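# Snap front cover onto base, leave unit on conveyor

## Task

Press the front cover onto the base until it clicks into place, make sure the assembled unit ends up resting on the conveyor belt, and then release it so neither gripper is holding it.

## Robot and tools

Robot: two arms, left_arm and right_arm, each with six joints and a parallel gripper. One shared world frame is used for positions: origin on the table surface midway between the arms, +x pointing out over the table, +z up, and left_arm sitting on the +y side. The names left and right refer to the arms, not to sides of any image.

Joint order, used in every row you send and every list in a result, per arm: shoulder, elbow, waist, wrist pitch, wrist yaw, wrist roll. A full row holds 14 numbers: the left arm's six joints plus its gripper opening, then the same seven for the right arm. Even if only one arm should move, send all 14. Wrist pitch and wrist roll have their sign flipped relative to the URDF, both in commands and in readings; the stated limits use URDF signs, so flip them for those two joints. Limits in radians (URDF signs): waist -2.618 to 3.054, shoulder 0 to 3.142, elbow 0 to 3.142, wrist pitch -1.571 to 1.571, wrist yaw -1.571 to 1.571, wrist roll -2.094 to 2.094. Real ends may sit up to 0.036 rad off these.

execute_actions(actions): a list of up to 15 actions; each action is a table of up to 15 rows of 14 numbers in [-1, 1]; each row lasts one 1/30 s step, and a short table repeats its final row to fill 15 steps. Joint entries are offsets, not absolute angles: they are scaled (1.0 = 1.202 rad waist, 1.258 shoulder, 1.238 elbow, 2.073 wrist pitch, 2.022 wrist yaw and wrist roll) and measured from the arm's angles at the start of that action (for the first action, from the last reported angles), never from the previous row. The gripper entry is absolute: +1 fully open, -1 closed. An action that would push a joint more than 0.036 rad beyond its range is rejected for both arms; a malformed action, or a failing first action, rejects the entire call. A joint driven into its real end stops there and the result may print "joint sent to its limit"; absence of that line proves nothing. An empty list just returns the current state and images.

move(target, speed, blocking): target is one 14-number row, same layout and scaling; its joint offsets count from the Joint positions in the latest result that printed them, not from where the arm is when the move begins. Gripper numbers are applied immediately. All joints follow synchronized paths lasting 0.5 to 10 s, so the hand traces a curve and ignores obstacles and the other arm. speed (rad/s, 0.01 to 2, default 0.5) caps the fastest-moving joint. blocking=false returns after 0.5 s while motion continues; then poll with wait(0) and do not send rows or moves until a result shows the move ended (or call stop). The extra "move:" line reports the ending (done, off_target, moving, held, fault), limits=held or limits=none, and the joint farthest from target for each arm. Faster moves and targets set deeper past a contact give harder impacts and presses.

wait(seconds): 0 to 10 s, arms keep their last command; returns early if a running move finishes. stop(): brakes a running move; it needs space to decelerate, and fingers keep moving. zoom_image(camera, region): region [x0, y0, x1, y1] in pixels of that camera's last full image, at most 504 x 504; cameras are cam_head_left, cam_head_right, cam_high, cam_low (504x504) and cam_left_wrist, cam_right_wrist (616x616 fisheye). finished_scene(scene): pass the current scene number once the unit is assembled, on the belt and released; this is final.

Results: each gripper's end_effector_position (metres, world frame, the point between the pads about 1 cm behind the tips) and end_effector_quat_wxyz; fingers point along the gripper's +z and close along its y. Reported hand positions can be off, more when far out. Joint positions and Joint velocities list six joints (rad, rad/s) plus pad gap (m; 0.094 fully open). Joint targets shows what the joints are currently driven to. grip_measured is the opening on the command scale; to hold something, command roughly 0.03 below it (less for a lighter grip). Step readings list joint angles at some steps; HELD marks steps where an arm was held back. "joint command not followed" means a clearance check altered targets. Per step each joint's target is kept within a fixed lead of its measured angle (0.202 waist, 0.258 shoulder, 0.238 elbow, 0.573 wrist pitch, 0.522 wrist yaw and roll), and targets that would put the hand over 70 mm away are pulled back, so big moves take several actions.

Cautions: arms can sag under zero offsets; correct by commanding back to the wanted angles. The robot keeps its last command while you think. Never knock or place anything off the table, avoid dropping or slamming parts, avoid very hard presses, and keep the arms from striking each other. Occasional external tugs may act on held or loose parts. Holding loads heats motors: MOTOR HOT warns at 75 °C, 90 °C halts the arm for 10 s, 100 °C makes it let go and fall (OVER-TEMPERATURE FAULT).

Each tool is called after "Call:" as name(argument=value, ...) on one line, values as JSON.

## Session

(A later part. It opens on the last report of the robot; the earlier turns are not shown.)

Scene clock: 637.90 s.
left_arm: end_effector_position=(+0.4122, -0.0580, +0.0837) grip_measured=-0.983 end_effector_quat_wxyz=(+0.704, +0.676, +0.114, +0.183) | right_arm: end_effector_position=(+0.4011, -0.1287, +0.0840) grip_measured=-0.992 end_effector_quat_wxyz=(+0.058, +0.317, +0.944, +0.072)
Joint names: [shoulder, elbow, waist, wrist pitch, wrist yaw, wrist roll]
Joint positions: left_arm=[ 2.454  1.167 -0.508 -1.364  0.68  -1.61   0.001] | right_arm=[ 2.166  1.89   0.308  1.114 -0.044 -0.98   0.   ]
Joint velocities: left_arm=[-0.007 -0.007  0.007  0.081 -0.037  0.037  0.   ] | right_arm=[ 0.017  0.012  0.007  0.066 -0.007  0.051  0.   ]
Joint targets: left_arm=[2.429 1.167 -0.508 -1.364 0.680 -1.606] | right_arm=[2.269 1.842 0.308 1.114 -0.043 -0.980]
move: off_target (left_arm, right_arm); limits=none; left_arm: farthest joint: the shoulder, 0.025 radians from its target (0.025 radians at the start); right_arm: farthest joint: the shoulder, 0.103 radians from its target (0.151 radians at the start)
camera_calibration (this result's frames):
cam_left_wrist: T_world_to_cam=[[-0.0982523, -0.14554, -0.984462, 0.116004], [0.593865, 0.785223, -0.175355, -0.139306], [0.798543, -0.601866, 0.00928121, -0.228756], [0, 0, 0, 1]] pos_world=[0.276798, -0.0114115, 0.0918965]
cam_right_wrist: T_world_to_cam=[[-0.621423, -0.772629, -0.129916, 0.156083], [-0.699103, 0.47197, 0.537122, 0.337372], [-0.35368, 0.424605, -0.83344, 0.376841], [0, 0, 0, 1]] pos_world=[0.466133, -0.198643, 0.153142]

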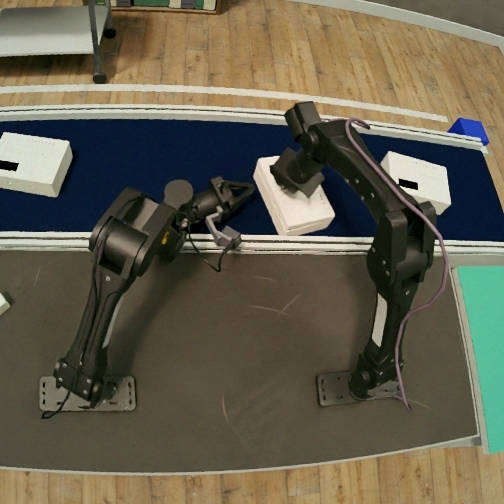

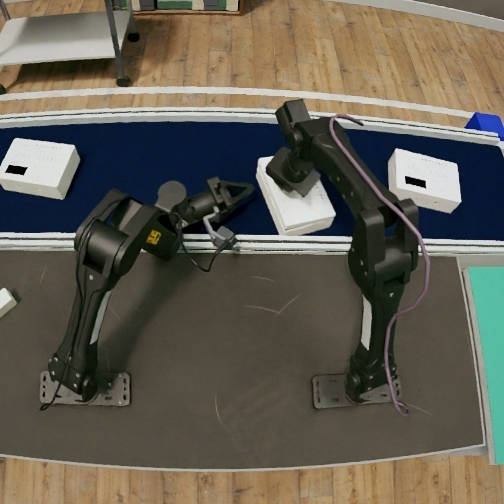

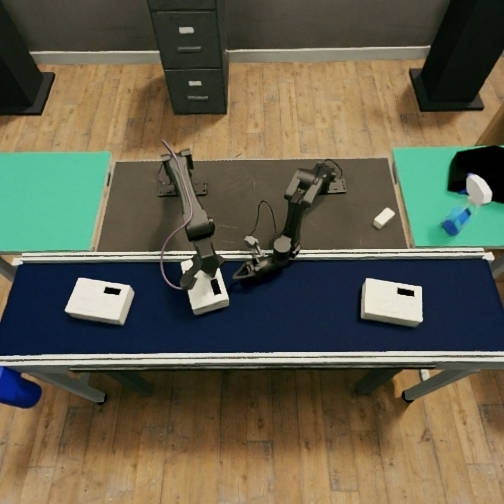

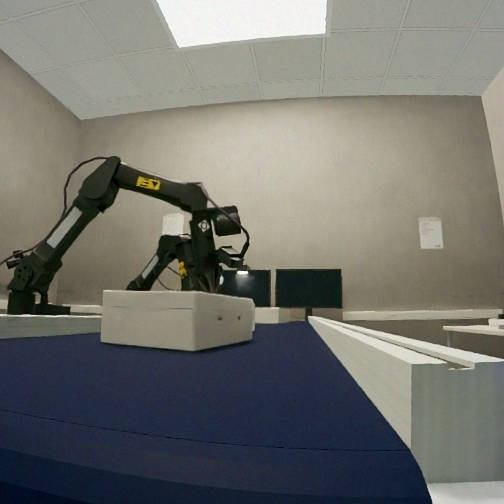

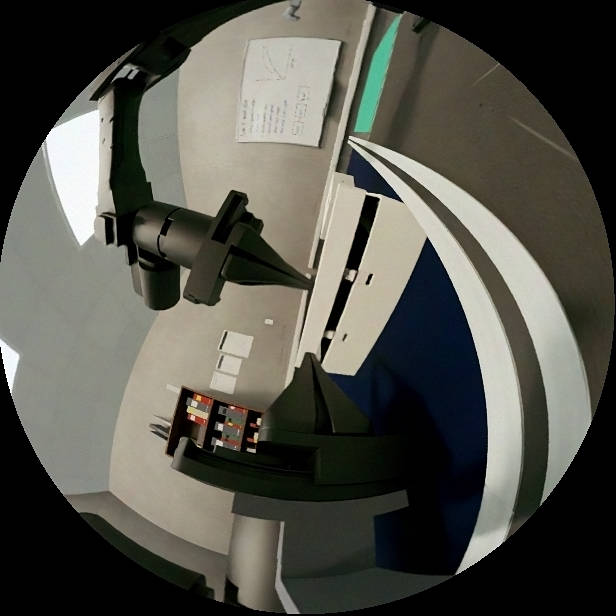

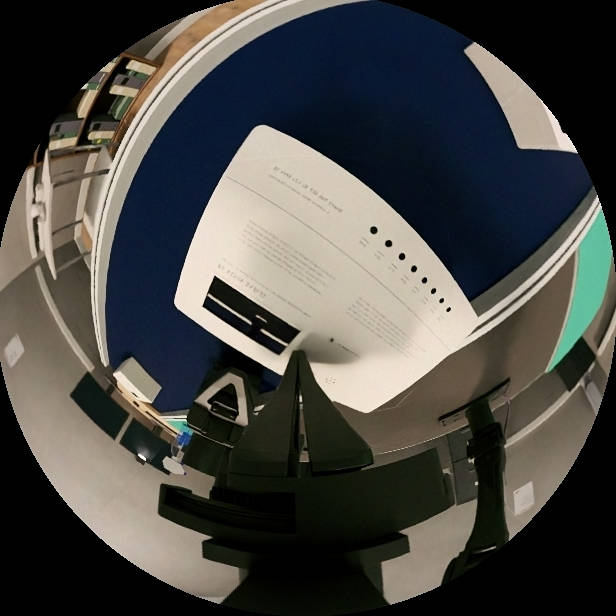

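Call:
execute_actions(actions=[])

Call:
zoom_image(camera="cam_left_wrist", region=[150,150,470,470])

Scene clock: 664.00 s.
left_arm: end_effector_position=(+0.4122, -0.0580, +0.0837) grip_measured=-0.983 end_effector_quat_wxyz=(+0.704, +0.676, +0.114, +0.183) | right_arm: end_effector_position=(+0.4011, -0.1287, +0.0840) grip_measured=-0.992 end_effector_quat_wxyz=(+0.058, +0.317, +0.944, +0.072)
Joint names: [shoulder, elbow, waist, wrist pitch, wrist yaw, wrist roll]
Joint positions: left_arm=[ 2.454  1.167 -0.508 -1.364  0.68  -1.61   0.001] | right_arm=[ 2.166  1.89   0.308  1.114 -0.044 -0.98   0.   ]
Joint velocities: left_arm=[-0.002 -0.017 -0.012 -0.022 -0.022  0.037  0.   ] | right_arm=[ 0.007 -0.002  0.017  0.022 -0.007  0.022  0.   ]
Joint targets: left_arm=[2.429 1.167 -0.508 -1.364 0.680 -1.606] | right_arm=[2.269 1.842 0.308 1.114 -0.043 -0.980]
camera_calibration (this result's frames):
cam_left_wrist: T_world_to_cam=[[-0.0982523, -0.14554, -0.984462, 0.116004], [0.593865, 0.785223, -0.175355, -0.139306], [0.798543, -0.601866, 0.00928121, -0.228756], [0, 0, 0, 1]] pos_world=[0.276798, -0.0114115, 0.0918965]
cam_right_wrist: T_world_to_cam=[[-0.621423, -0.772629, -0.129916, 0.156083], [-0.699103, 0.47197, 0.537122, 0.337372], [-0.35368, 0.424605, -0.83344, 0.376841], [0, 0, 0, 1]] pos_world=[0.466133, -0.198643, 0.153142]

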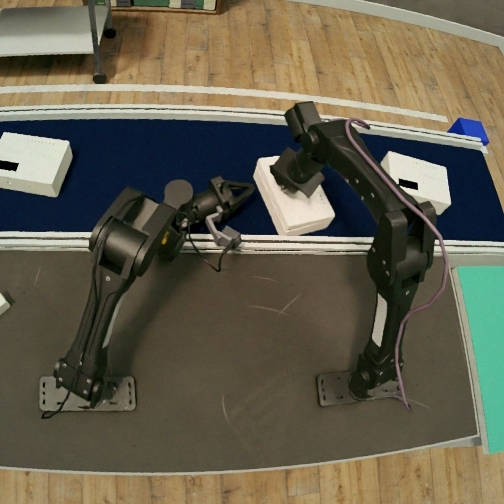

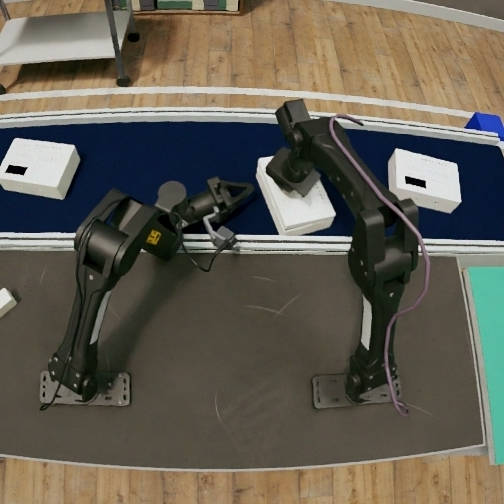

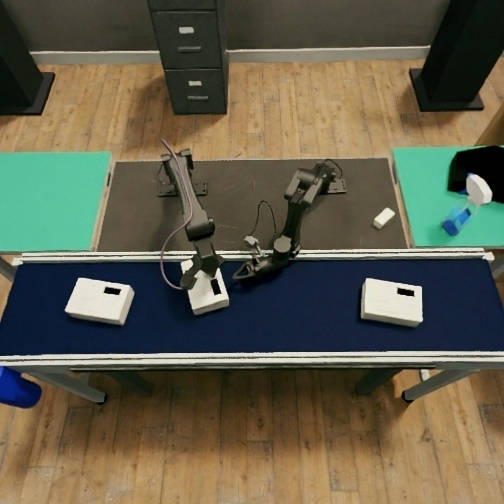

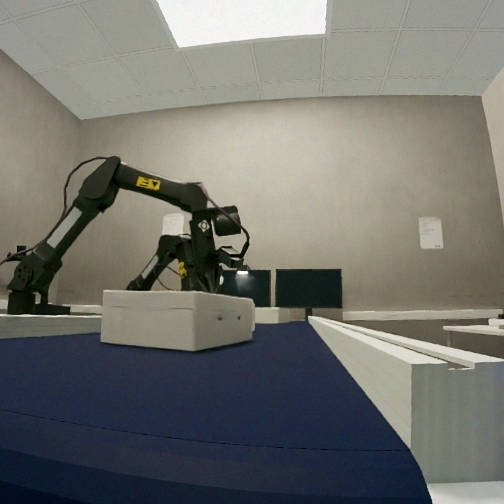

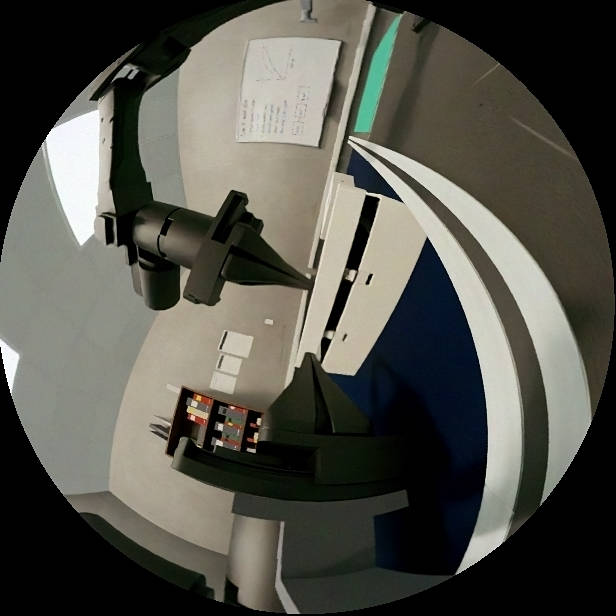

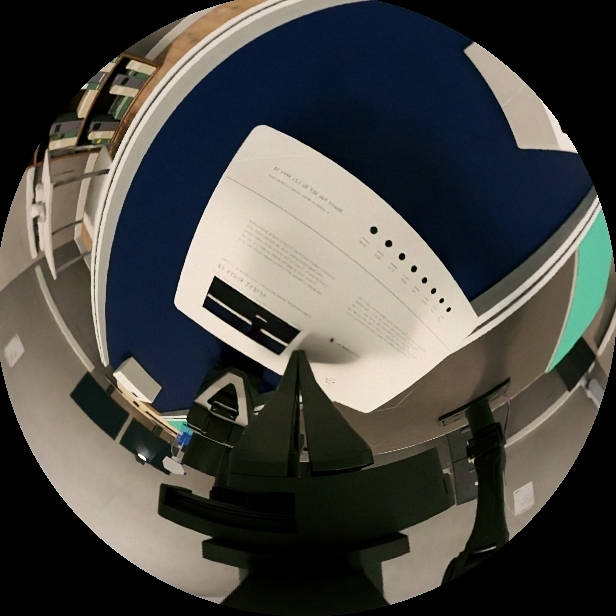

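Region (150, 150, 470, 470) of cam_left_wrist's 616x616 image, scaled by 1.575, with more detail than that image has.

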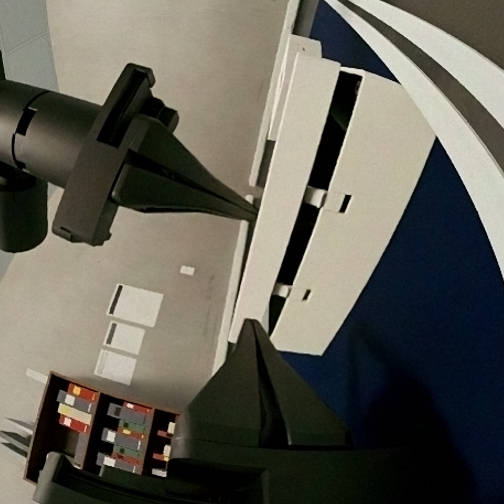

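Call:
execute_actions(actions=[[[-0.02,0,0,0,0,0,-1,-0.035,0,0,0,0,0,-1]],[[0,0,0,0,0,0,-1,-0.01,0,0.04,0,0,0,-1]],[[0,0,0,0,0,0,-1,0.04,0,0,0,0,0,-1]],[[0,0,0,0,0,0,-1,0.09,-0.05,0,0,0,0,-1]],[[0,0,0,0,0,0,-1,0.1,-0.045,0,0,0,0,-1]]])

Scene clock: 677.57 s.
left_arm: end_effector_position=(+0.4122, -0.0580, +0.0837) grip_measured=-0.983 end_effector_quat_wxyz=(+0.703, +0.677, +0.109, +0.189) | right_arm: end_effector_position=(+0.3927, -0.1018, +0.0849) grip_measured=-0.992 end_effector_quat_wxyz=(+0.051, +0.292, +0.951, +0.088)
Joint names: [shoulder, elbow, waist, wrist pitch, wrist yaw, wrist roll]
Joint positions: left_arm=[ 2.454  1.167 -0.508 -1.364  0.68  -1.626  0.001] | right_arm=[ 2.166  1.891  0.357  1.107 -0.073 -0.98   0.   ]
Joint velocities: left_arm=[-0.012 -0.002  0.002 -0.066 -0.007  0.066 -0.   ] | right_arm=[-0.007 -0.017 -0.007  0.037  0.007  0.081  0.   ]
Joint targets: left_arm=[2.454 1.167 -0.508 -1.364 0.680 -1.623] | right_arm=[2.290 1.835 0.357 1.108 -0.053 -0.980]
Step readings (joint positions; steps 1 to 15: 1st action; 16 to 30: 2nd action; 31 to 45: 3rd action; 46 to 60: 4th action; 61 to 75: 5th action):
0: left_arm=[2.454 1.167 -0.508 -1.364 0.680 -1.610] | right_arm=[2.166 1.890 0.308 1.114 -0.044 -0.980]
1: left_arm=[2.454 1.167 -0.508 -1.364 0.680 -1.610] | right_arm=[2.157 1.891 0.308 1.113 -0.044 -0.980]
2: left_arm=[2.454 1.167 -0.508 -1.364 0.680 -1.611] | right_arm=[2.152 1.891 0.308 1.115 -0.044 -0.980]
4: left_arm=[2.454 1.167 -0.508 -1.364 0.680 -1.612] | right_arm=[2.142 1.891 0.308 1.115 -0.044 -0.980]
8: left_arm=[2.454 1.167 -0.508 -1.364 0.680 -1.612] | right_arm=[2.133 1.891 0.308 1.115 -0.044 -0.980]
15: left_arm=[2.454 1.167 -0.508 -1.364 0.680 -1.613] | right_arm=[2.133 1.891 0.308 1.115 -0.044 -0.980]
16: left_arm=[2.454 1.167 -0.508 -1.364 0.680 -1.614] | right_arm=[2.133 1.891 0.311 1.115 -0.043 -0.980]
17: left_arm=[2.454 1.167 -0.508 -1.364 0.680 -1.614] | right_arm=[2.133 1.891 0.316 1.115 -0.043 -0.980]
19: left_arm=[2.454 1.167 -0.508 -1.364 0.680 -1.615] | right_arm=[2.133 1.891 0.333 1.115 -0.043 -0.980]
23: left_arm=[2.454 1.167 -0.508 -1.364 0.680 -1.616] | right_arm=[2.133 1.891 0.356 1.115 -0.046 -0.980]
30: left_arm=[2.454 1.167 -0.508 -1.364 0.680 -1.616] | right_arm=[2.133 1.891 0.357 1.115 -0.046 -0.980]
31: left_arm=[2.454 1.167 -0.508 -1.364 0.680 -1.617] | right_arm=[2.135 1.891 0.357 1.115 -0.046 -0.980]
32: left_arm=[2.454 1.167 -0.508 -1.364 0.680 -1.617] | right_arm=[2.139 1.891 0.357 1.113 -0.046 -0.980]
34: left_arm=[2.454 1.167 -0.508 -1.364 0.680 -1.618] | right_arm=[2.153 1.891 0.357 1.113 -0.046 -0.980]
38: left_arm=[2.454 1.167 -0.508 -1.364 0.680 -1.619] | right_arm=[2.158 1.893 0.357 1.110 -0.050 -0.980]
45: left_arm=[2.454 1.167 -0.508 -1.364 0.680 -1.619] | right_arm=[2.158 1.893 0.357 1.110 -0.050 -0.980]
46: left_arm=[2.454 1.167 -0.508 -1.364 0.680 -1.620] | right_arm=[2.164 1.891 0.357 1.109 -0.051 -0.980]
47: left_arm=[2.454 1.167 -0.508 -1.364 0.680 -1.620] | right_arm=[2.164 1.891 0.357 1.108 -0.053 -0.980]
49: left_arm=[2.454 1.167 -0.508 -1.364 0.680 -1.621] | right_arm=[2.164 1.891 0.357 1.108 -0.053 -0.980]
53: left_arm=[2.454 1.167 -0.508 -1.364 0.680 -1.622] | right_arm=[2.164 1.891 0.357 1.108 -0.053 -0.980]
60: left_arm=[2.454 1.167 -0.508 -1.364 0.680 -1.622] | right_arm=[2.164 1.891 0.357 1.108 -0.053 -0.980]
61: left_arm=[2.454 1.167 -0.508 -1.364 0.680 -1.623] | right_arm=[2.165 1.891 0.357 1.108 -0.053 -0.980]
62: left_arm=[2.454 1.167 -0.508 -1.364 0.680 -1.624] | right_arm=[2.165 1.891 0.357 1.108 -0.053 -0.980]
64: left_arm=[2.454 1.167 -0.508 -1.364 0.680 -1.624] | right_arm=[2.165 1.891 0.357 1.108 -0.055 -0.980]
68: left_arm=[2.454 1.167 -0.508 -1.364 0.680 -1.625] | right_arm=[2.165 1.891 0.357 1.107 -0.061 -0.980]
75: Joint positions above
camera_calibration (this result's frames):
cam_left_wrist: T_world_to_cam=[[-0.0837314, -0.139181, -0.986721, 0.110576], [0.595574, 0.786892, -0.161533, -0.14107], [0.798925, -0.60119, 0.0170048, -0.229521], [0, 0, 0, 1]] pos_world=[0.276646, -0.0115889, 0.0902233]
cam_right_wrist: T_world_to_cam=[[-0.578736, -0.801173, -0.15227, 0.154003], [-0.722234, 0.41681, 0.551949, 0.320572], [-0.378739, 0.429407, -0.819857, 0.372369], [0, 0, 0, 1]] pos_world=[0.461686, -0.170133, 0.1518]

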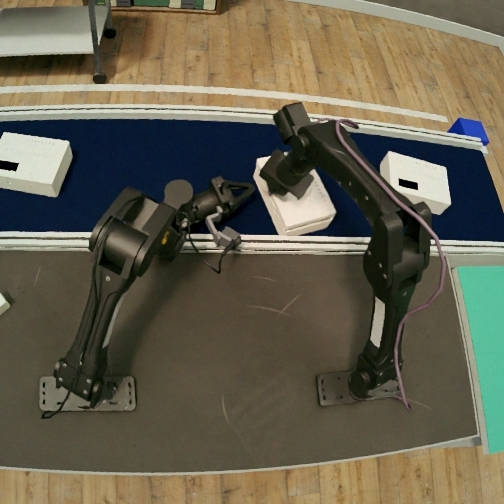

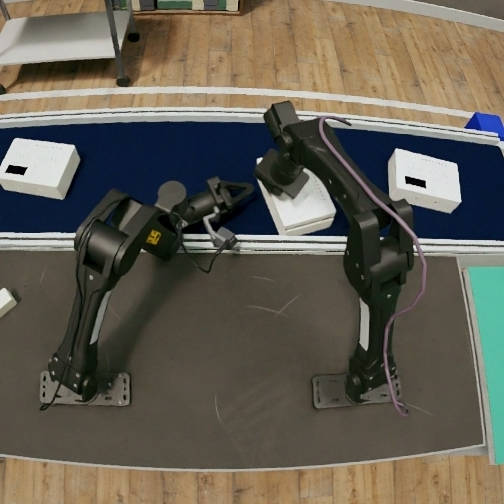

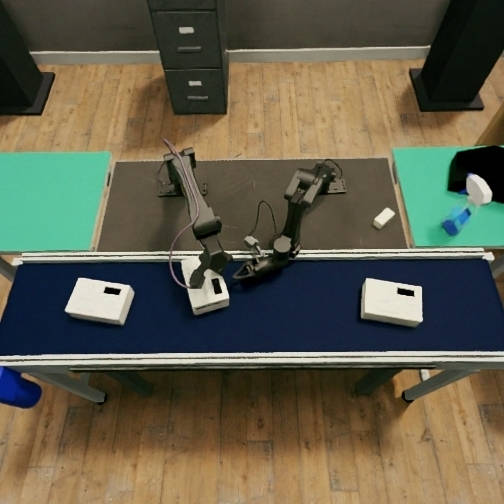

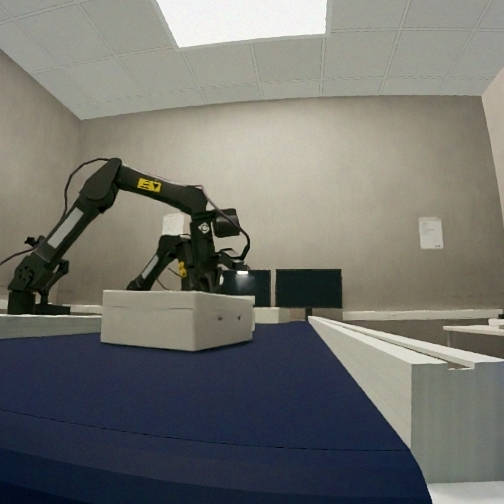

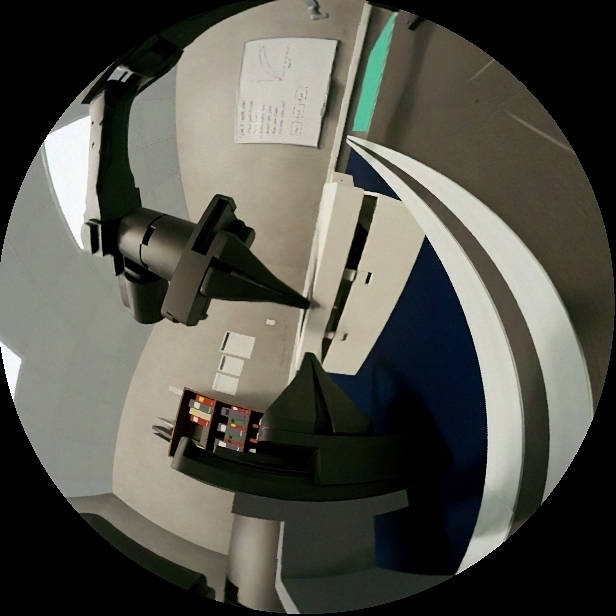

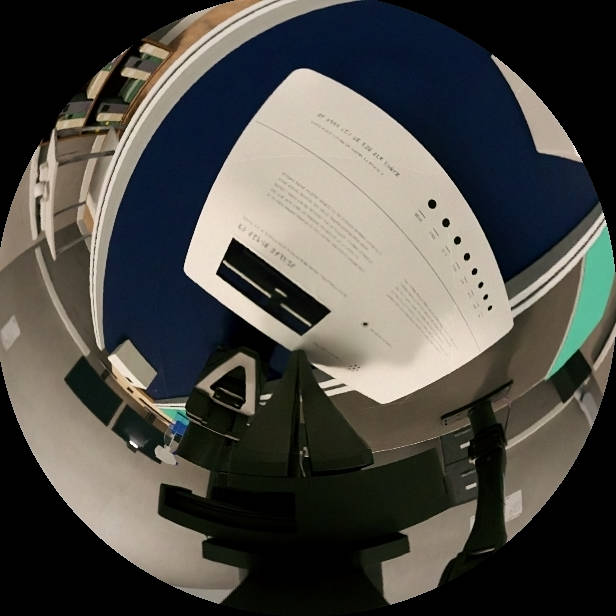

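Call:
execute_actions(actions=[[[-0.02,0,0,0,0,0.01,-1,0.04,-0.02,-0.02,0,0.03,0,-1]],[[0,0,0,0,0,0,-1,0.05,-0.02,-0.035,0,0.03,0,-1]],[[0,0,0,0,0,0,-1,0.08,-0.04,-0.02,0,0.02,0,-1]]])

Call:
zoom_image(camera="cam_head_right", region=[240,140,350,250])

Scene clock: 684.20 s.
left_arm: end_effector_position=(+0.4122, -0.0580, +0.0837) grip_measured=-0.983 end_effector_quat_wxyz=(+0.703, +0.677, +0.109, +0.188) | right_arm: end_effector_position=(+0.4070, -0.1206, +0.0849) grip_measured=-0.992 end_effector_quat_wxyz=(+0.064, +0.313, +0.943, +0.090)
Joint names: [shoulder, elbow, waist, wrist pitch, wrist yaw, wrist roll]
Joint positions: left_arm=[ 2.454  1.167 -0.508 -1.364  0.68  -1.625  0.001] | right_arm=[ 2.168  1.891  0.312  1.081 -0.065 -0.981  0.   ]
Joint velocities: left_arm=[-0.002 -0.007 -0.002 -0.051  0.037 -0.022 -0.   ] | right_arm=[-0.002  0.007  0.012  0.022 -0.007  0.037  0.001]
Joint targets: left_arm=[2.454 1.167 -0.508 -1.364 0.680 -1.622] | right_arm=[2.265 1.842 0.294 1.087 -0.019 -0.981]
Step readings (joint positions; steps 1 to 15: 1st action; 16 to 30: 2nd action; 31 to 45: 3rd action):
0: left_arm=[2.454 1.167 -0.508 -1.364 0.680 -1.626] | right_arm=[2.166 1.891 0.357 1.107 -0.073 -0.980]
1: left_arm=[2.454 1.167 -0.508 -1.364 0.680 -1.625] | right_arm=[2.163 1.891 0.356 1.106 -0.072 -0.980]
2: left_arm=[2.454 1.167 -0.508 -1.364 0.680 -1.624] | right_arm=[2.163 1.891 0.354 1.106 -0.068 -0.980]
4: left_arm=[2.454 1.167 -0.508 -1.364 0.680 -1.622] | right_arm=[2.162 1.891 0.349 1.107 -0.066 -0.981]
8: left_arm=[2.454 1.167 -0.508 -1.364 0.680 -1.620] | right_arm=[2.162 1.891 0.348 1.106 -0.067 -0.981]
15: left_arm=[2.454 1.167 -0.508 -1.364 0.680 -1.619] | right_arm=[2.162 1.891 0.348 1.106 -0.067 -0.981]
16: left_arm=[2.454 1.167 -0.508 -1.364 0.680 -1.619] | right_arm=[2.162 1.891 0.346 1.106 -0.068 -0.981]
17: left_arm=[2.454 1.167 -0.508 -1.364 0.680 -1.620] | right_arm=[2.162 1.891 0.344 1.106 -0.074 -0.981]
19: left_arm=[2.454 1.167 -0.508 -1.364 0.680 -1.620] | right_arm=[2.162 1.891 0.340 1.104 -0.079 -0.981]
23: left_arm=[2.454 1.167 -0.508 -1.364 0.680 -1.621] | right_arm=[2.163 1.891 0.326 1.093 -0.070 -0.981]
30: left_arm=[2.454 1.167 -0.508 -1.364 0.680 -1.622] | right_arm=[2.165 1.891 0.318 1.088 -0.059 -0.981]
31: left_arm=[2.454 1.167 -0.508 -1.364 0.680 -1.622] | right_arm=[2.168 1.891 0.318 1.087 -0.060 -0.981]
32: left_arm=[2.454 1.167 -0.508 -1.364 0.680 -1.623] | right_arm=[2.168 1.891 0.317 1.087 -0.061 -0.981]
34: left_arm=[2.454 1.167 -0.508 -1.364 0.680 -1.624] | right_arm=[2.168 1.891 0.314 1.084 -0.063 -0.981]
38: left_arm=[2.454 1.167 -0.508 -1.364 0.680 -1.625] | right_arm=[2.168 1.891 0.312 1.081 -0.065 -0.981]
45: Joint positions above
camera_calibration (this result's frames):
cam_left_wrist: T_world_to_cam=[[-0.0844234, -0.139484, -0.986619, 0.110835], [0.595497, 0.786814, -0.162192, -0.140988], [0.798909, -0.601221, 0.0166368, -0.229485], [0, 0, 0, 1]] pos_world=[0.276653, -0.0115807, 0.090303]
cam_right_wrist: T_world_to_cam=[[-0.611849, -0.773084, -0.167276, 0.165319], [-0.715206, 0.450404, 0.534431, 0.341375], [-0.337819, 0.446628, -0.828494, 0.372082], [0, 0, 0, 1]] pos_world=[0.471, -0.192134, 0.15348]

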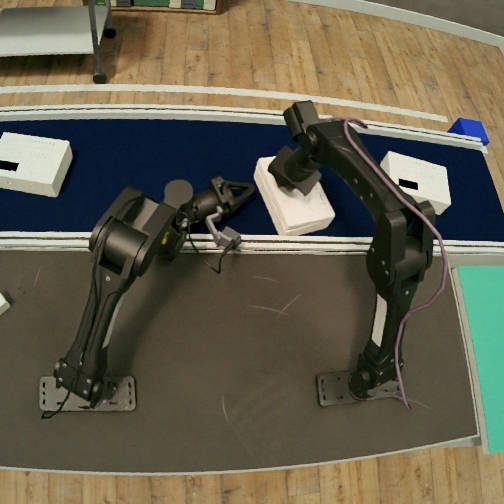

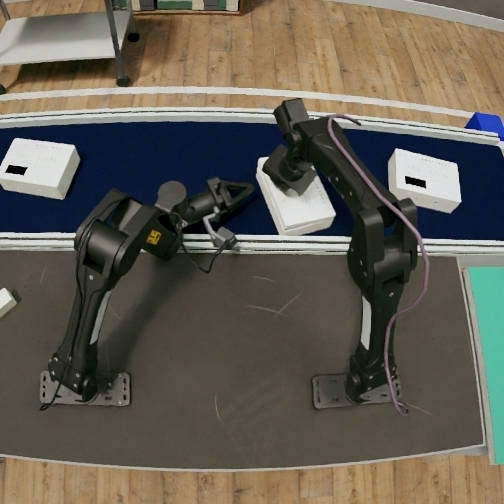

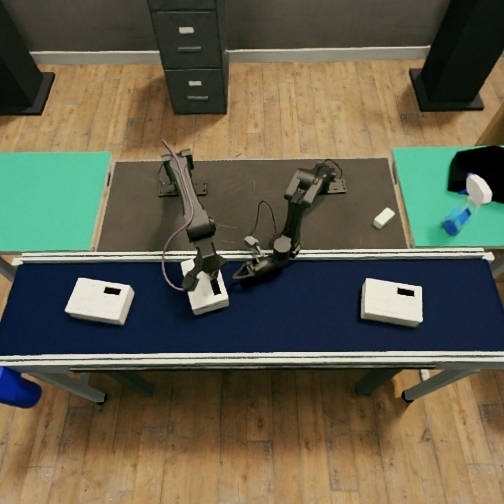

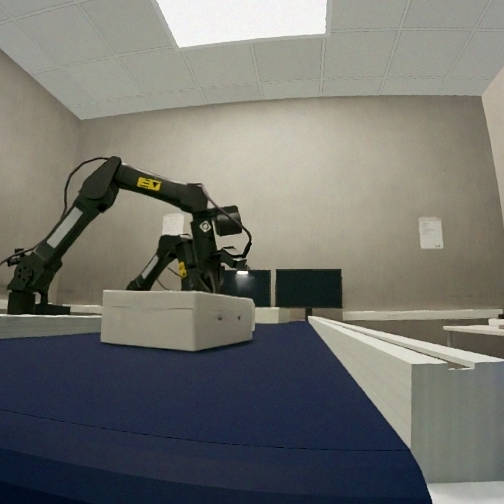

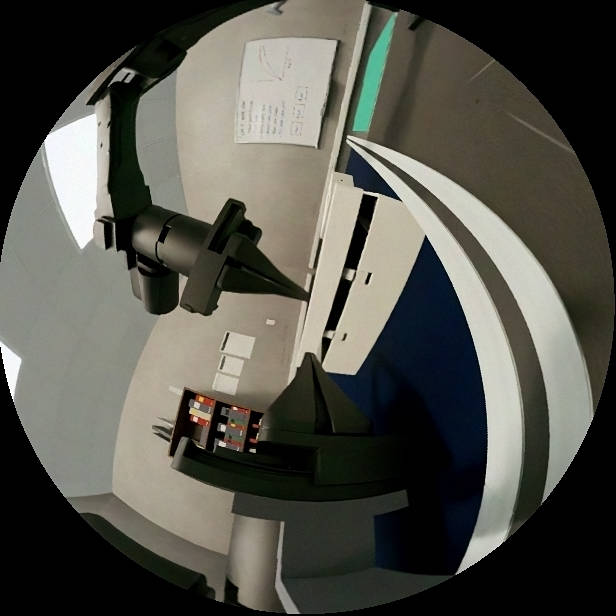

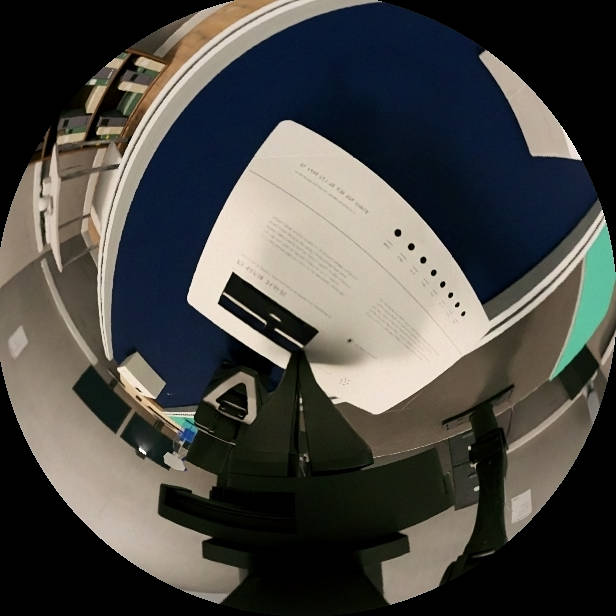

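Region (240, 140, 350, 250) of cam_head_right's 504x504 image, scaled by 4.582, with more detail than that image has.

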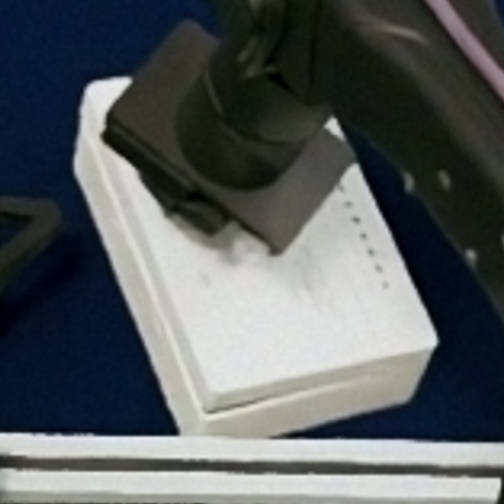

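Call:
execute_actions(actions=[[[0.012,0,0,0,0,0.01,-1,-0.035,0,0,0.015,0.02,0,-1]],[[0.012,0.055,-0.021,0,0,0.005,-1,-0.01,0,-0.06,0,0,0,-1]],[[0.012,0.055,-0.021,0,0,0.005,-1,-0.01,0,-0.06,0,0,0,-1]],[[0,0,0,0,0,0.005,-1,0.04,0,0,0,0,0,-1]],[[0,0,0,0,0,0.005,-1,0.06,-0.03,0,0,0,0,-1]]])

Scene clock: 691.93 s.
left_arm: end_effector_position=(+0.4121, -0.0838, +0.0917) grip_measured=-0.983 end_effector_quat_wxyz=(+0.717, +0.667, +0.085, +0.184) | right_arm: end_effector_position=(+0.4243, -0.1939, +0.0786) grip_measured=-0.992 end_effector_quat_wxyz=(+0.063, +0.387, +0.917, +0.074)
Joint names: [shoulder, elbow, waist, wrist pitch, wrist yaw, wrist roll]
Joint positions: left_arm=[ 2.495  1.258 -0.548 -1.36   0.681 -1.618  0.001] | right_arm=[ 2.181  1.891  0.155  1.093 -0.056 -0.981  0.   ]
Joint velocities: left_arm=[ 0.012  0.012 -0.002 -0.022 -0.037 -0.022 -0.   ] | right_arm=[-0.017  0.007 -0.007  0.022 -0.007 -0.095  0.   ]
Joint targets: left_arm=[2.495 1.258 -0.548 -1.360 0.681 -1.608] | right_arm=[2.252 1.854 0.155 1.093 -0.055 -0.981]
Step readings (joint positions; steps 1 to 15: 1st action; 16 to 30: 2nd action; 31 to 45: 3rd action; 46 to 60: 4th action; 61 to 75: 5th action):
0: left_arm=[2.454 1.167 -0.508 -1.364 0.680 -1.625] | right_arm=[2.168 1.891 0.312 1.081 -0.065 -0.981]
1: left_arm=[2.456 1.167 -0.508 -1.364 0.680 -1.624] | right_arm=[2.160 1.892 0.312 1.081 -0.064 -0.981]
2: left_arm=[2.458 1.167 -0.508 -1.364 0.680 -1.623] | right_arm=[2.156 1.892 0.312 1.087 -0.060 -0.981]
4: left_arm=[2.464 1.167 -0.508 -1.364 0.680 -1.621] | right_arm=[2.145 1.892 0.312 1.092 -0.052 -0.981]
8: left_arm=[2.464 1.167 -0.508 -1.361 0.680 -1.619] | right_arm=[2.135 1.892 0.312 1.094 -0.046 -0.981]
15: left_arm=[2.464 1.167 -0.508 -1.361 0.680 -1.618] | right_arm=[2.135 1.892 0.312 1.097 -0.043 -0.981]
16: left_arm=[2.467 1.173 -0.509 -1.360 0.681 -1.618] | right_arm=[2.135 1.892 0.306 1.097 -0.046 -0.981]
17: left_arm=[2.472 1.188 -0.511 -1.360 0.681 -1.618] | right_arm=[2.135 1.892 0.298 1.097 -0.048 -0.981]
19: left_arm=[2.478 1.208 -0.518 -1.360 0.681 -1.618] | right_arm=[2.135 1.892 0.270 1.097 -0.049 -0.981]
23: left_arm=[2.478 1.213 -0.527 -1.360 0.681 -1.618] | right_arm=[2.135 1.892 0.233 1.097 -0.048 -0.981]
30: left_arm=[2.478 1.213 -0.527 -1.360 0.681 -1.618] | right_arm=[2.135 1.892 0.234 1.097 -0.048 -0.981]
31: left_arm=[2.481 1.220 -0.529 -1.360 0.681 -1.618] | right_arm=[2.135 1.892 0.228 1.097 -0.051 -0.981]
32: left_arm=[2.488 1.234 -0.531 -1.360 0.681 -1.618] | right_arm=[2.135 1.892 0.219 1.097 -0.054 -0.981]
34: left_arm=[2.495 1.253 -0.538 -1.360 0.681 -1.618] | right_arm=[2.135 1.892 0.192 1.097 -0.055 -0.981]
38: left_arm=[2.495 1.258 -0.547 -1.360 0.681 -1.618] | right_arm=[2.135 1.892 0.154 1.097 -0.054 -0.981]
45: left_arm=[2.495 1.258 -0.548 -1.360 0.681 -1.618] | right_arm=[2.135 1.892 0.155 1.097 -0.054 -0.981]
46: left_arm=[2.495 1.258 -0.548 -1.360 0.681 -1.618] | right_arm=[2.138 1.892 0.155 1.097 -0.054 -0.981]
47: left_arm=[2.495 1.258 -0.548 -1.360 0.681 -1.618] | right_arm=[2.142 1.892 0.155 1.096 -0.054 -0.981]
49: left_arm=[2.495 1.258 -0.548 -1.360 0.681 -1.618] | right_arm=[2.156 1.892 0.155 1.096 -0.054 -0.981]
53: left_arm=[2.495 1.258 -0.548 -1.360 0.681 -1.618] | right_arm=[2.176 1.892 0.155 1.096 -0.055 -0.981]
60: left_arm=[2.495 1.258 -0.548 -1.360 0.681 -1.618] | right_arm=[2.176 1.892 0.155 1.094 -0.055 -0.981]
61: left_arm=[2.495 1.258 -0.548 -1.360 0.681 -1.618] | right_arm=[2.180 1.891 0.155 1.093 -0.055 -0.981]
62: left_arm=[2.495 1.258 -0.548 -1.360 0.681 -1.618] | right_arm=[2.181 1.891 0.155 1.093 -0.055 -0.981]
64: left_arm=[2.495 1.258 -0.548 -1.360 0.681 -1.618] | right_arm=[2.181 1.891 0.155 1.093 -0.055 -0.981]
68: left_arm=[2.495 1.258 -0.548 -1.360 0.681 -1.618] | right_arm=[2.181 1.891 0.155 1.093 -0.055 -0.981]
75: Joint positions above
camera_calibration (this result's frames):
cam_left_wrist: T_world_to_cam=[[-0.0559755, -0.16078, -0.985402, 0.101529], [0.633379, 0.75722, -0.159528, -0.137635], [0.771815, -0.633062, 0.0594489, -0.240447], [0, 0, 0, 1]] pos_world=[0.278438, -0.0316741, 0.0923845]
cam_right_wrist: T_world_to_cam=[[-0.729766, -0.668777, -0.142054, 0.18646], [-0.622799, 0.564537, 0.541682, 0.372515], [-0.28207, 0.483772, -0.828493, 0.388999], [0, 0, 0, 1]] pos_world=[0.477799, -0.273785, 0.146986]

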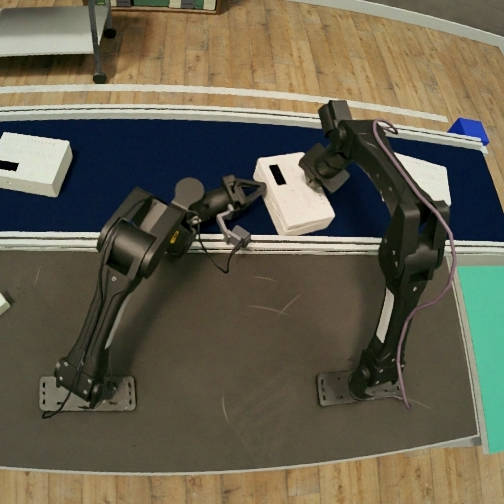

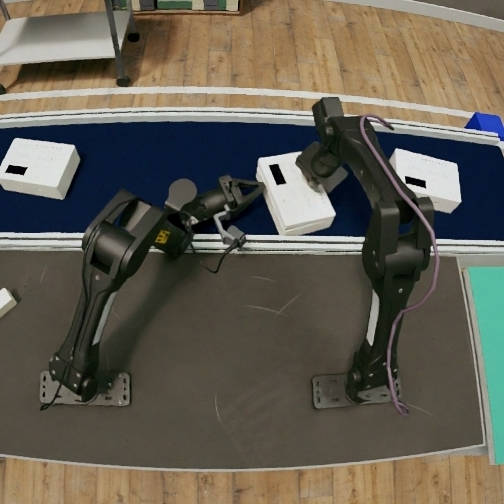

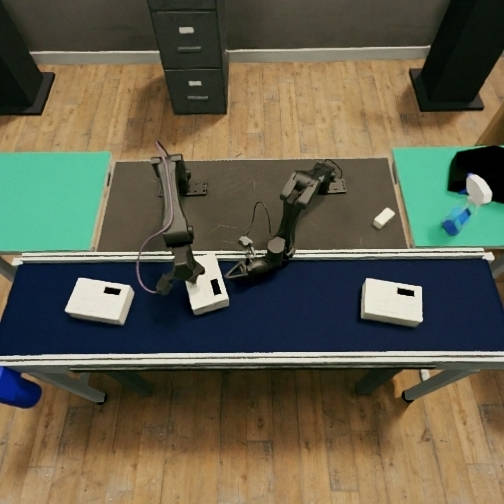

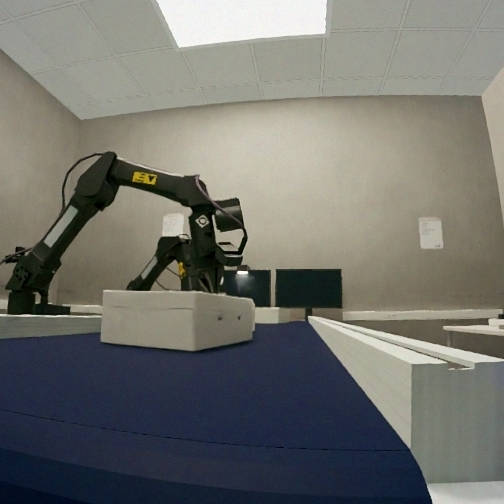

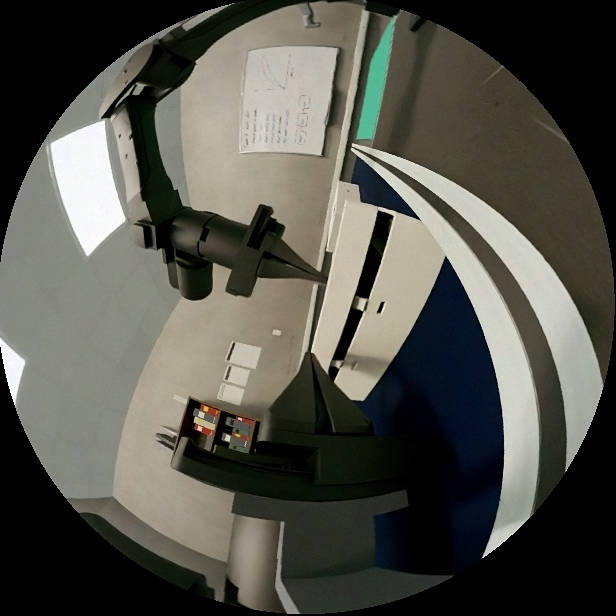

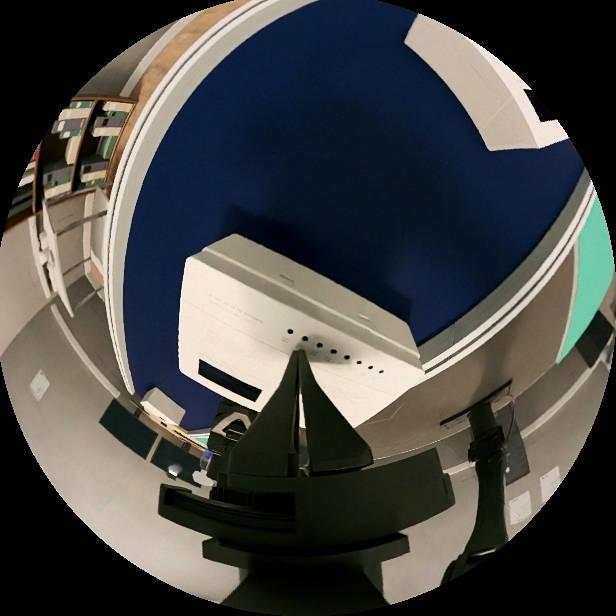

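Call:
execute_actions(actions=[[[0.022,0,0,0,0,0.005,-1,0.06,-0.03,0,0,0,0,-1]],[[0.02,0.055,-0.021,0,0,0.005,-1,0.06,-0.03,0,0,0,0,-1]],[[0.02,0.055,-0.03,0,0,0.005,-1,0.06,-0.03,-0.02,0,0.02,0,-1]],[[0.02,0.055,-0.04,0,0.02,0.005,-1,0.06,-0.03,-0.02,0,0.02,0,-1]]])

Call:
zoom_image(camera="cam_right_wrist", region=[160,180,460,420])

Scene clock: 700.57 s.
left_arm: end_effector_position=(+0.3883, -0.1391, +0.1092) grip_measured=-0.983 end_effector_quat_wxyz=(+0.744, +0.647, +0.019, +0.164) | right_arm: end_effector_position=(+0.4307, -0.1997, +0.0780) grip_measured=-0.992 end_effector_quat_wxyz=(+0.069, +0.394, +0.913, +0.082)
Joint names: [shoulder, elbow, waist, wrist pitch, wrist yaw, wrist roll]
Joint positions: left_arm=[ 2.553  1.399 -0.643 -1.367  0.71  -1.618  0.001] | right_arm=[ 2.184  1.891  0.138  1.072 -0.064 -0.981  0.   ]
Joint velocities: left_arm=[ 0.002 -0.017  0.007  0.051 -0.007 -0.007 -0.002] | right_arm=[-0.007  0.032 -0.007  0.007 -0.066  0.022 -0.001]
Joint targets: left_arm=[2.560 1.420 -0.646 -1.357 0.723 -1.608] | right_arm=[2.258 1.853 0.122 1.082 -0.023 -0.981]
Step readings (joint positions; steps 1 to 15: 1st action; 16 to 30: 2nd action; 31 to 45: 3rd action; 46 to 60: 4th action):
0: left_arm=[2.495 1.258 -0.548 -1.360 0.681 -1.618] | right_arm=[2.181 1.891 0.155 1.091 -0.062 -0.981]
1: left_arm=[2.497 1.258 -0.548 -1.362 0.681 -1.618] | right_arm=[2.181 1.891 0.155 1.091 -0.062 -0.981]
2: left_arm=[2.500 1.258 -0.548 -1.361 0.682 -1.618] | right_arm=[2.181 1.891 0.155 1.091 -0.062 -0.981]
4: left_arm=[2.500 1.258 -0.548 -1.358 0.682 -1.618] | right_arm=[2.181 1.891 0.155 1.091 -0.062 -0.981]
8: left_arm=[2.500 1.258 -0.548 -1.358 0.682 -1.618] | right_arm=[2.181 1.891 0.155 1.091 -0.062 -0.981]
15: left_arm=[2.500 1.258 -0.548 -1.358 0.682 -1.618] | right_arm=[2.181 1.891 0.155 1.091 -0.062 -0.981]
16: left_arm=[2.502 1.266 -0.549 -1.357 0.682 -1.618] | right_arm=[2.181 1.891 0.155 1.091 -0.063 -0.981]
17: left_arm=[2.508 1.281 -0.551 -1.357 0.682 -1.618] | right_arm=[2.181 1.891 0.155 1.091 -0.063 -0.981]
19: left_arm=[2.516 1.301 -0.558 -1.357 0.682 -1.618] | right_arm=[2.181 1.891 0.155 1.091 -0.063 -0.981]
23: left_arm=[2.517 1.305 -0.566 -1.357 0.682 -1.618] | right_arm=[2.181 1.891 0.155 1.091 -0.063 -0.981]
30: left_arm=[2.517 1.305 -0.566 -1.357 0.682 -1.618] | right_arm=[2.181 1.891 0.155 1.091 -0.064 -0.981]
31: left_arm=[2.520 1.312 -0.568 -1.357 0.683 -1.618] | right_arm=[2.181 1.891 0.153 1.091 -0.063 -0.981]
32: left_arm=[2.526 1.328 -0.571 -1.357 0.683 -1.618] | right_arm=[2.181 1.891 0.152 1.089 -0.063 -0.981]
34: left_arm=[2.534 1.348 -0.582 -1.357 0.683 -1.618] | right_arm=[2.181 1.891 0.150 1.086 -0.064 -0.981]
38: left_arm=[2.535 1.351 -0.597 -1.357 0.683 -1.618] | right_arm=[2.182 1.891 0.146 1.082 -0.064 -0.981]
45: left_arm=[2.535 1.351 -0.598 -1.357 0.683 -1.618] | right_arm=[2.182 1.891 0.146 1.082 -0.064 -0.981]
46: left_arm=[2.538 1.359 -0.601 -1.357 0.688 -1.618] | right_arm=[2.182 1.891 0.145 1.082 -0.064 -0.981]
47: left_arm=[2.545 1.375 -0.605 -1.357 0.692 -1.618] | right_arm=[2.182 1.891 0.145 1.081 -0.064 -0.981]
49: left_arm=[2.552 1.394 -0.621 -1.357 0.697 -1.618] | right_arm=[2.183 1.891 0.142 1.077 -0.064 -0.981]
53: left_arm=[2.553 1.399 -0.642 -1.366 0.706 -1.618] | right_arm=[2.184 1.891 0.138 1.072 -0.064 -0.981]
60: Joint positions above
camera_calibration (this result's frames):
cam_left_wrist: T_world_to_cam=[[-0.000484084, -0.200284, -0.979738, 0.0808668], [0.733216, 0.666147, -0.13654, -0.131879], [0.679996, -0.718425, 0.146529, -0.243787], [0, 0, 0, 1]] pos_world=[0.262509, -0.0710958, 0.0969434]
cam_right_wrist: T_world_to_cam=[[-0.737658, -0.655705, -0.160974, 0.194657], [-0.622784, 0.568713, 0.537314, 0.381226], [-0.260771, 0.496606, -0.827878, 0.386434], [0, 0, 0, 1]] pos_world=[0.481783, -0.281076, 0.146416]

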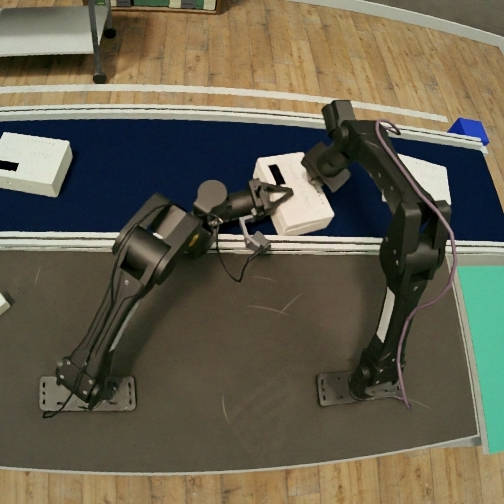

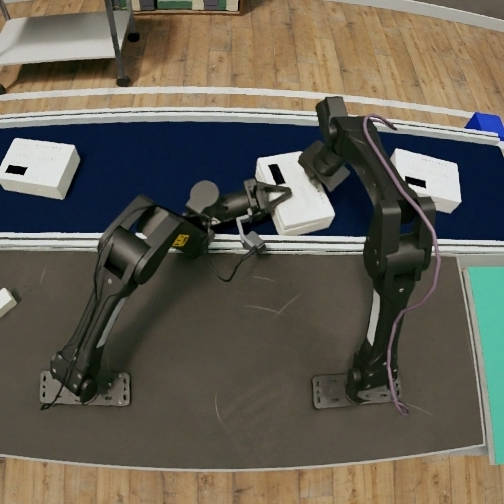

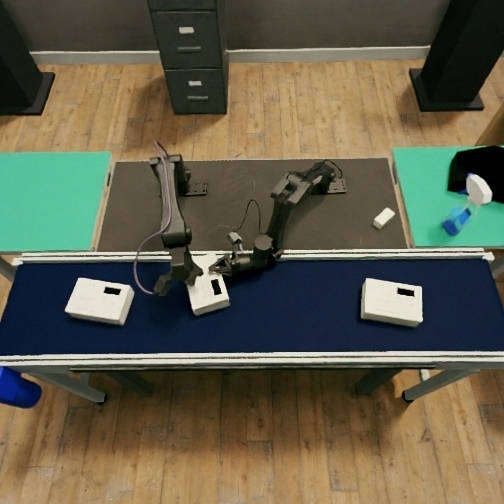

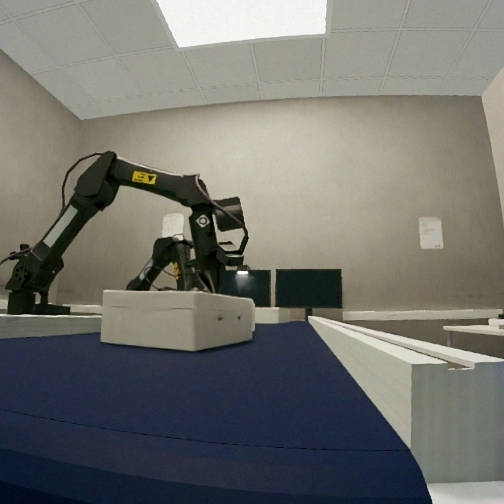

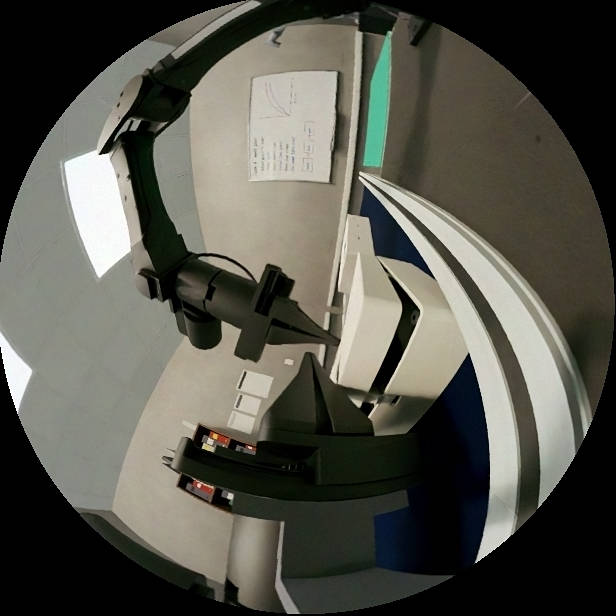

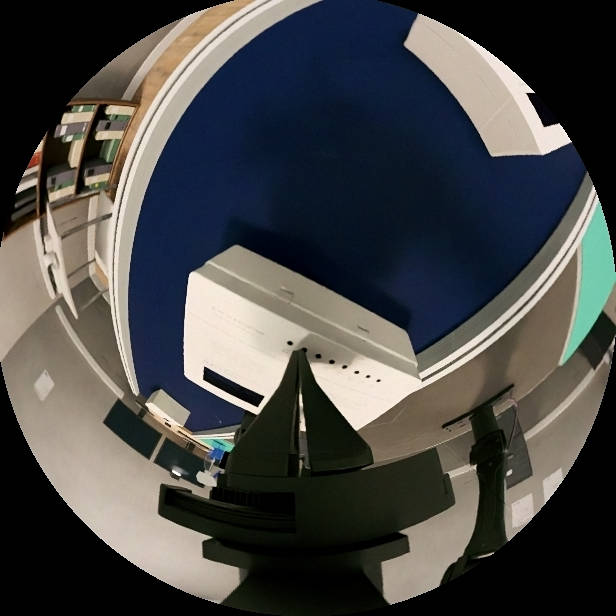

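Region (160, 180, 460, 420) of cam_right_wrist's 616x616 image, scaled by 1.680, with more detail than that image has; it fills the top 403 rows of this view, and the rest is white.

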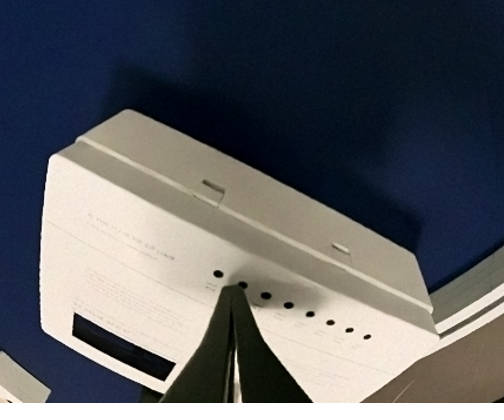

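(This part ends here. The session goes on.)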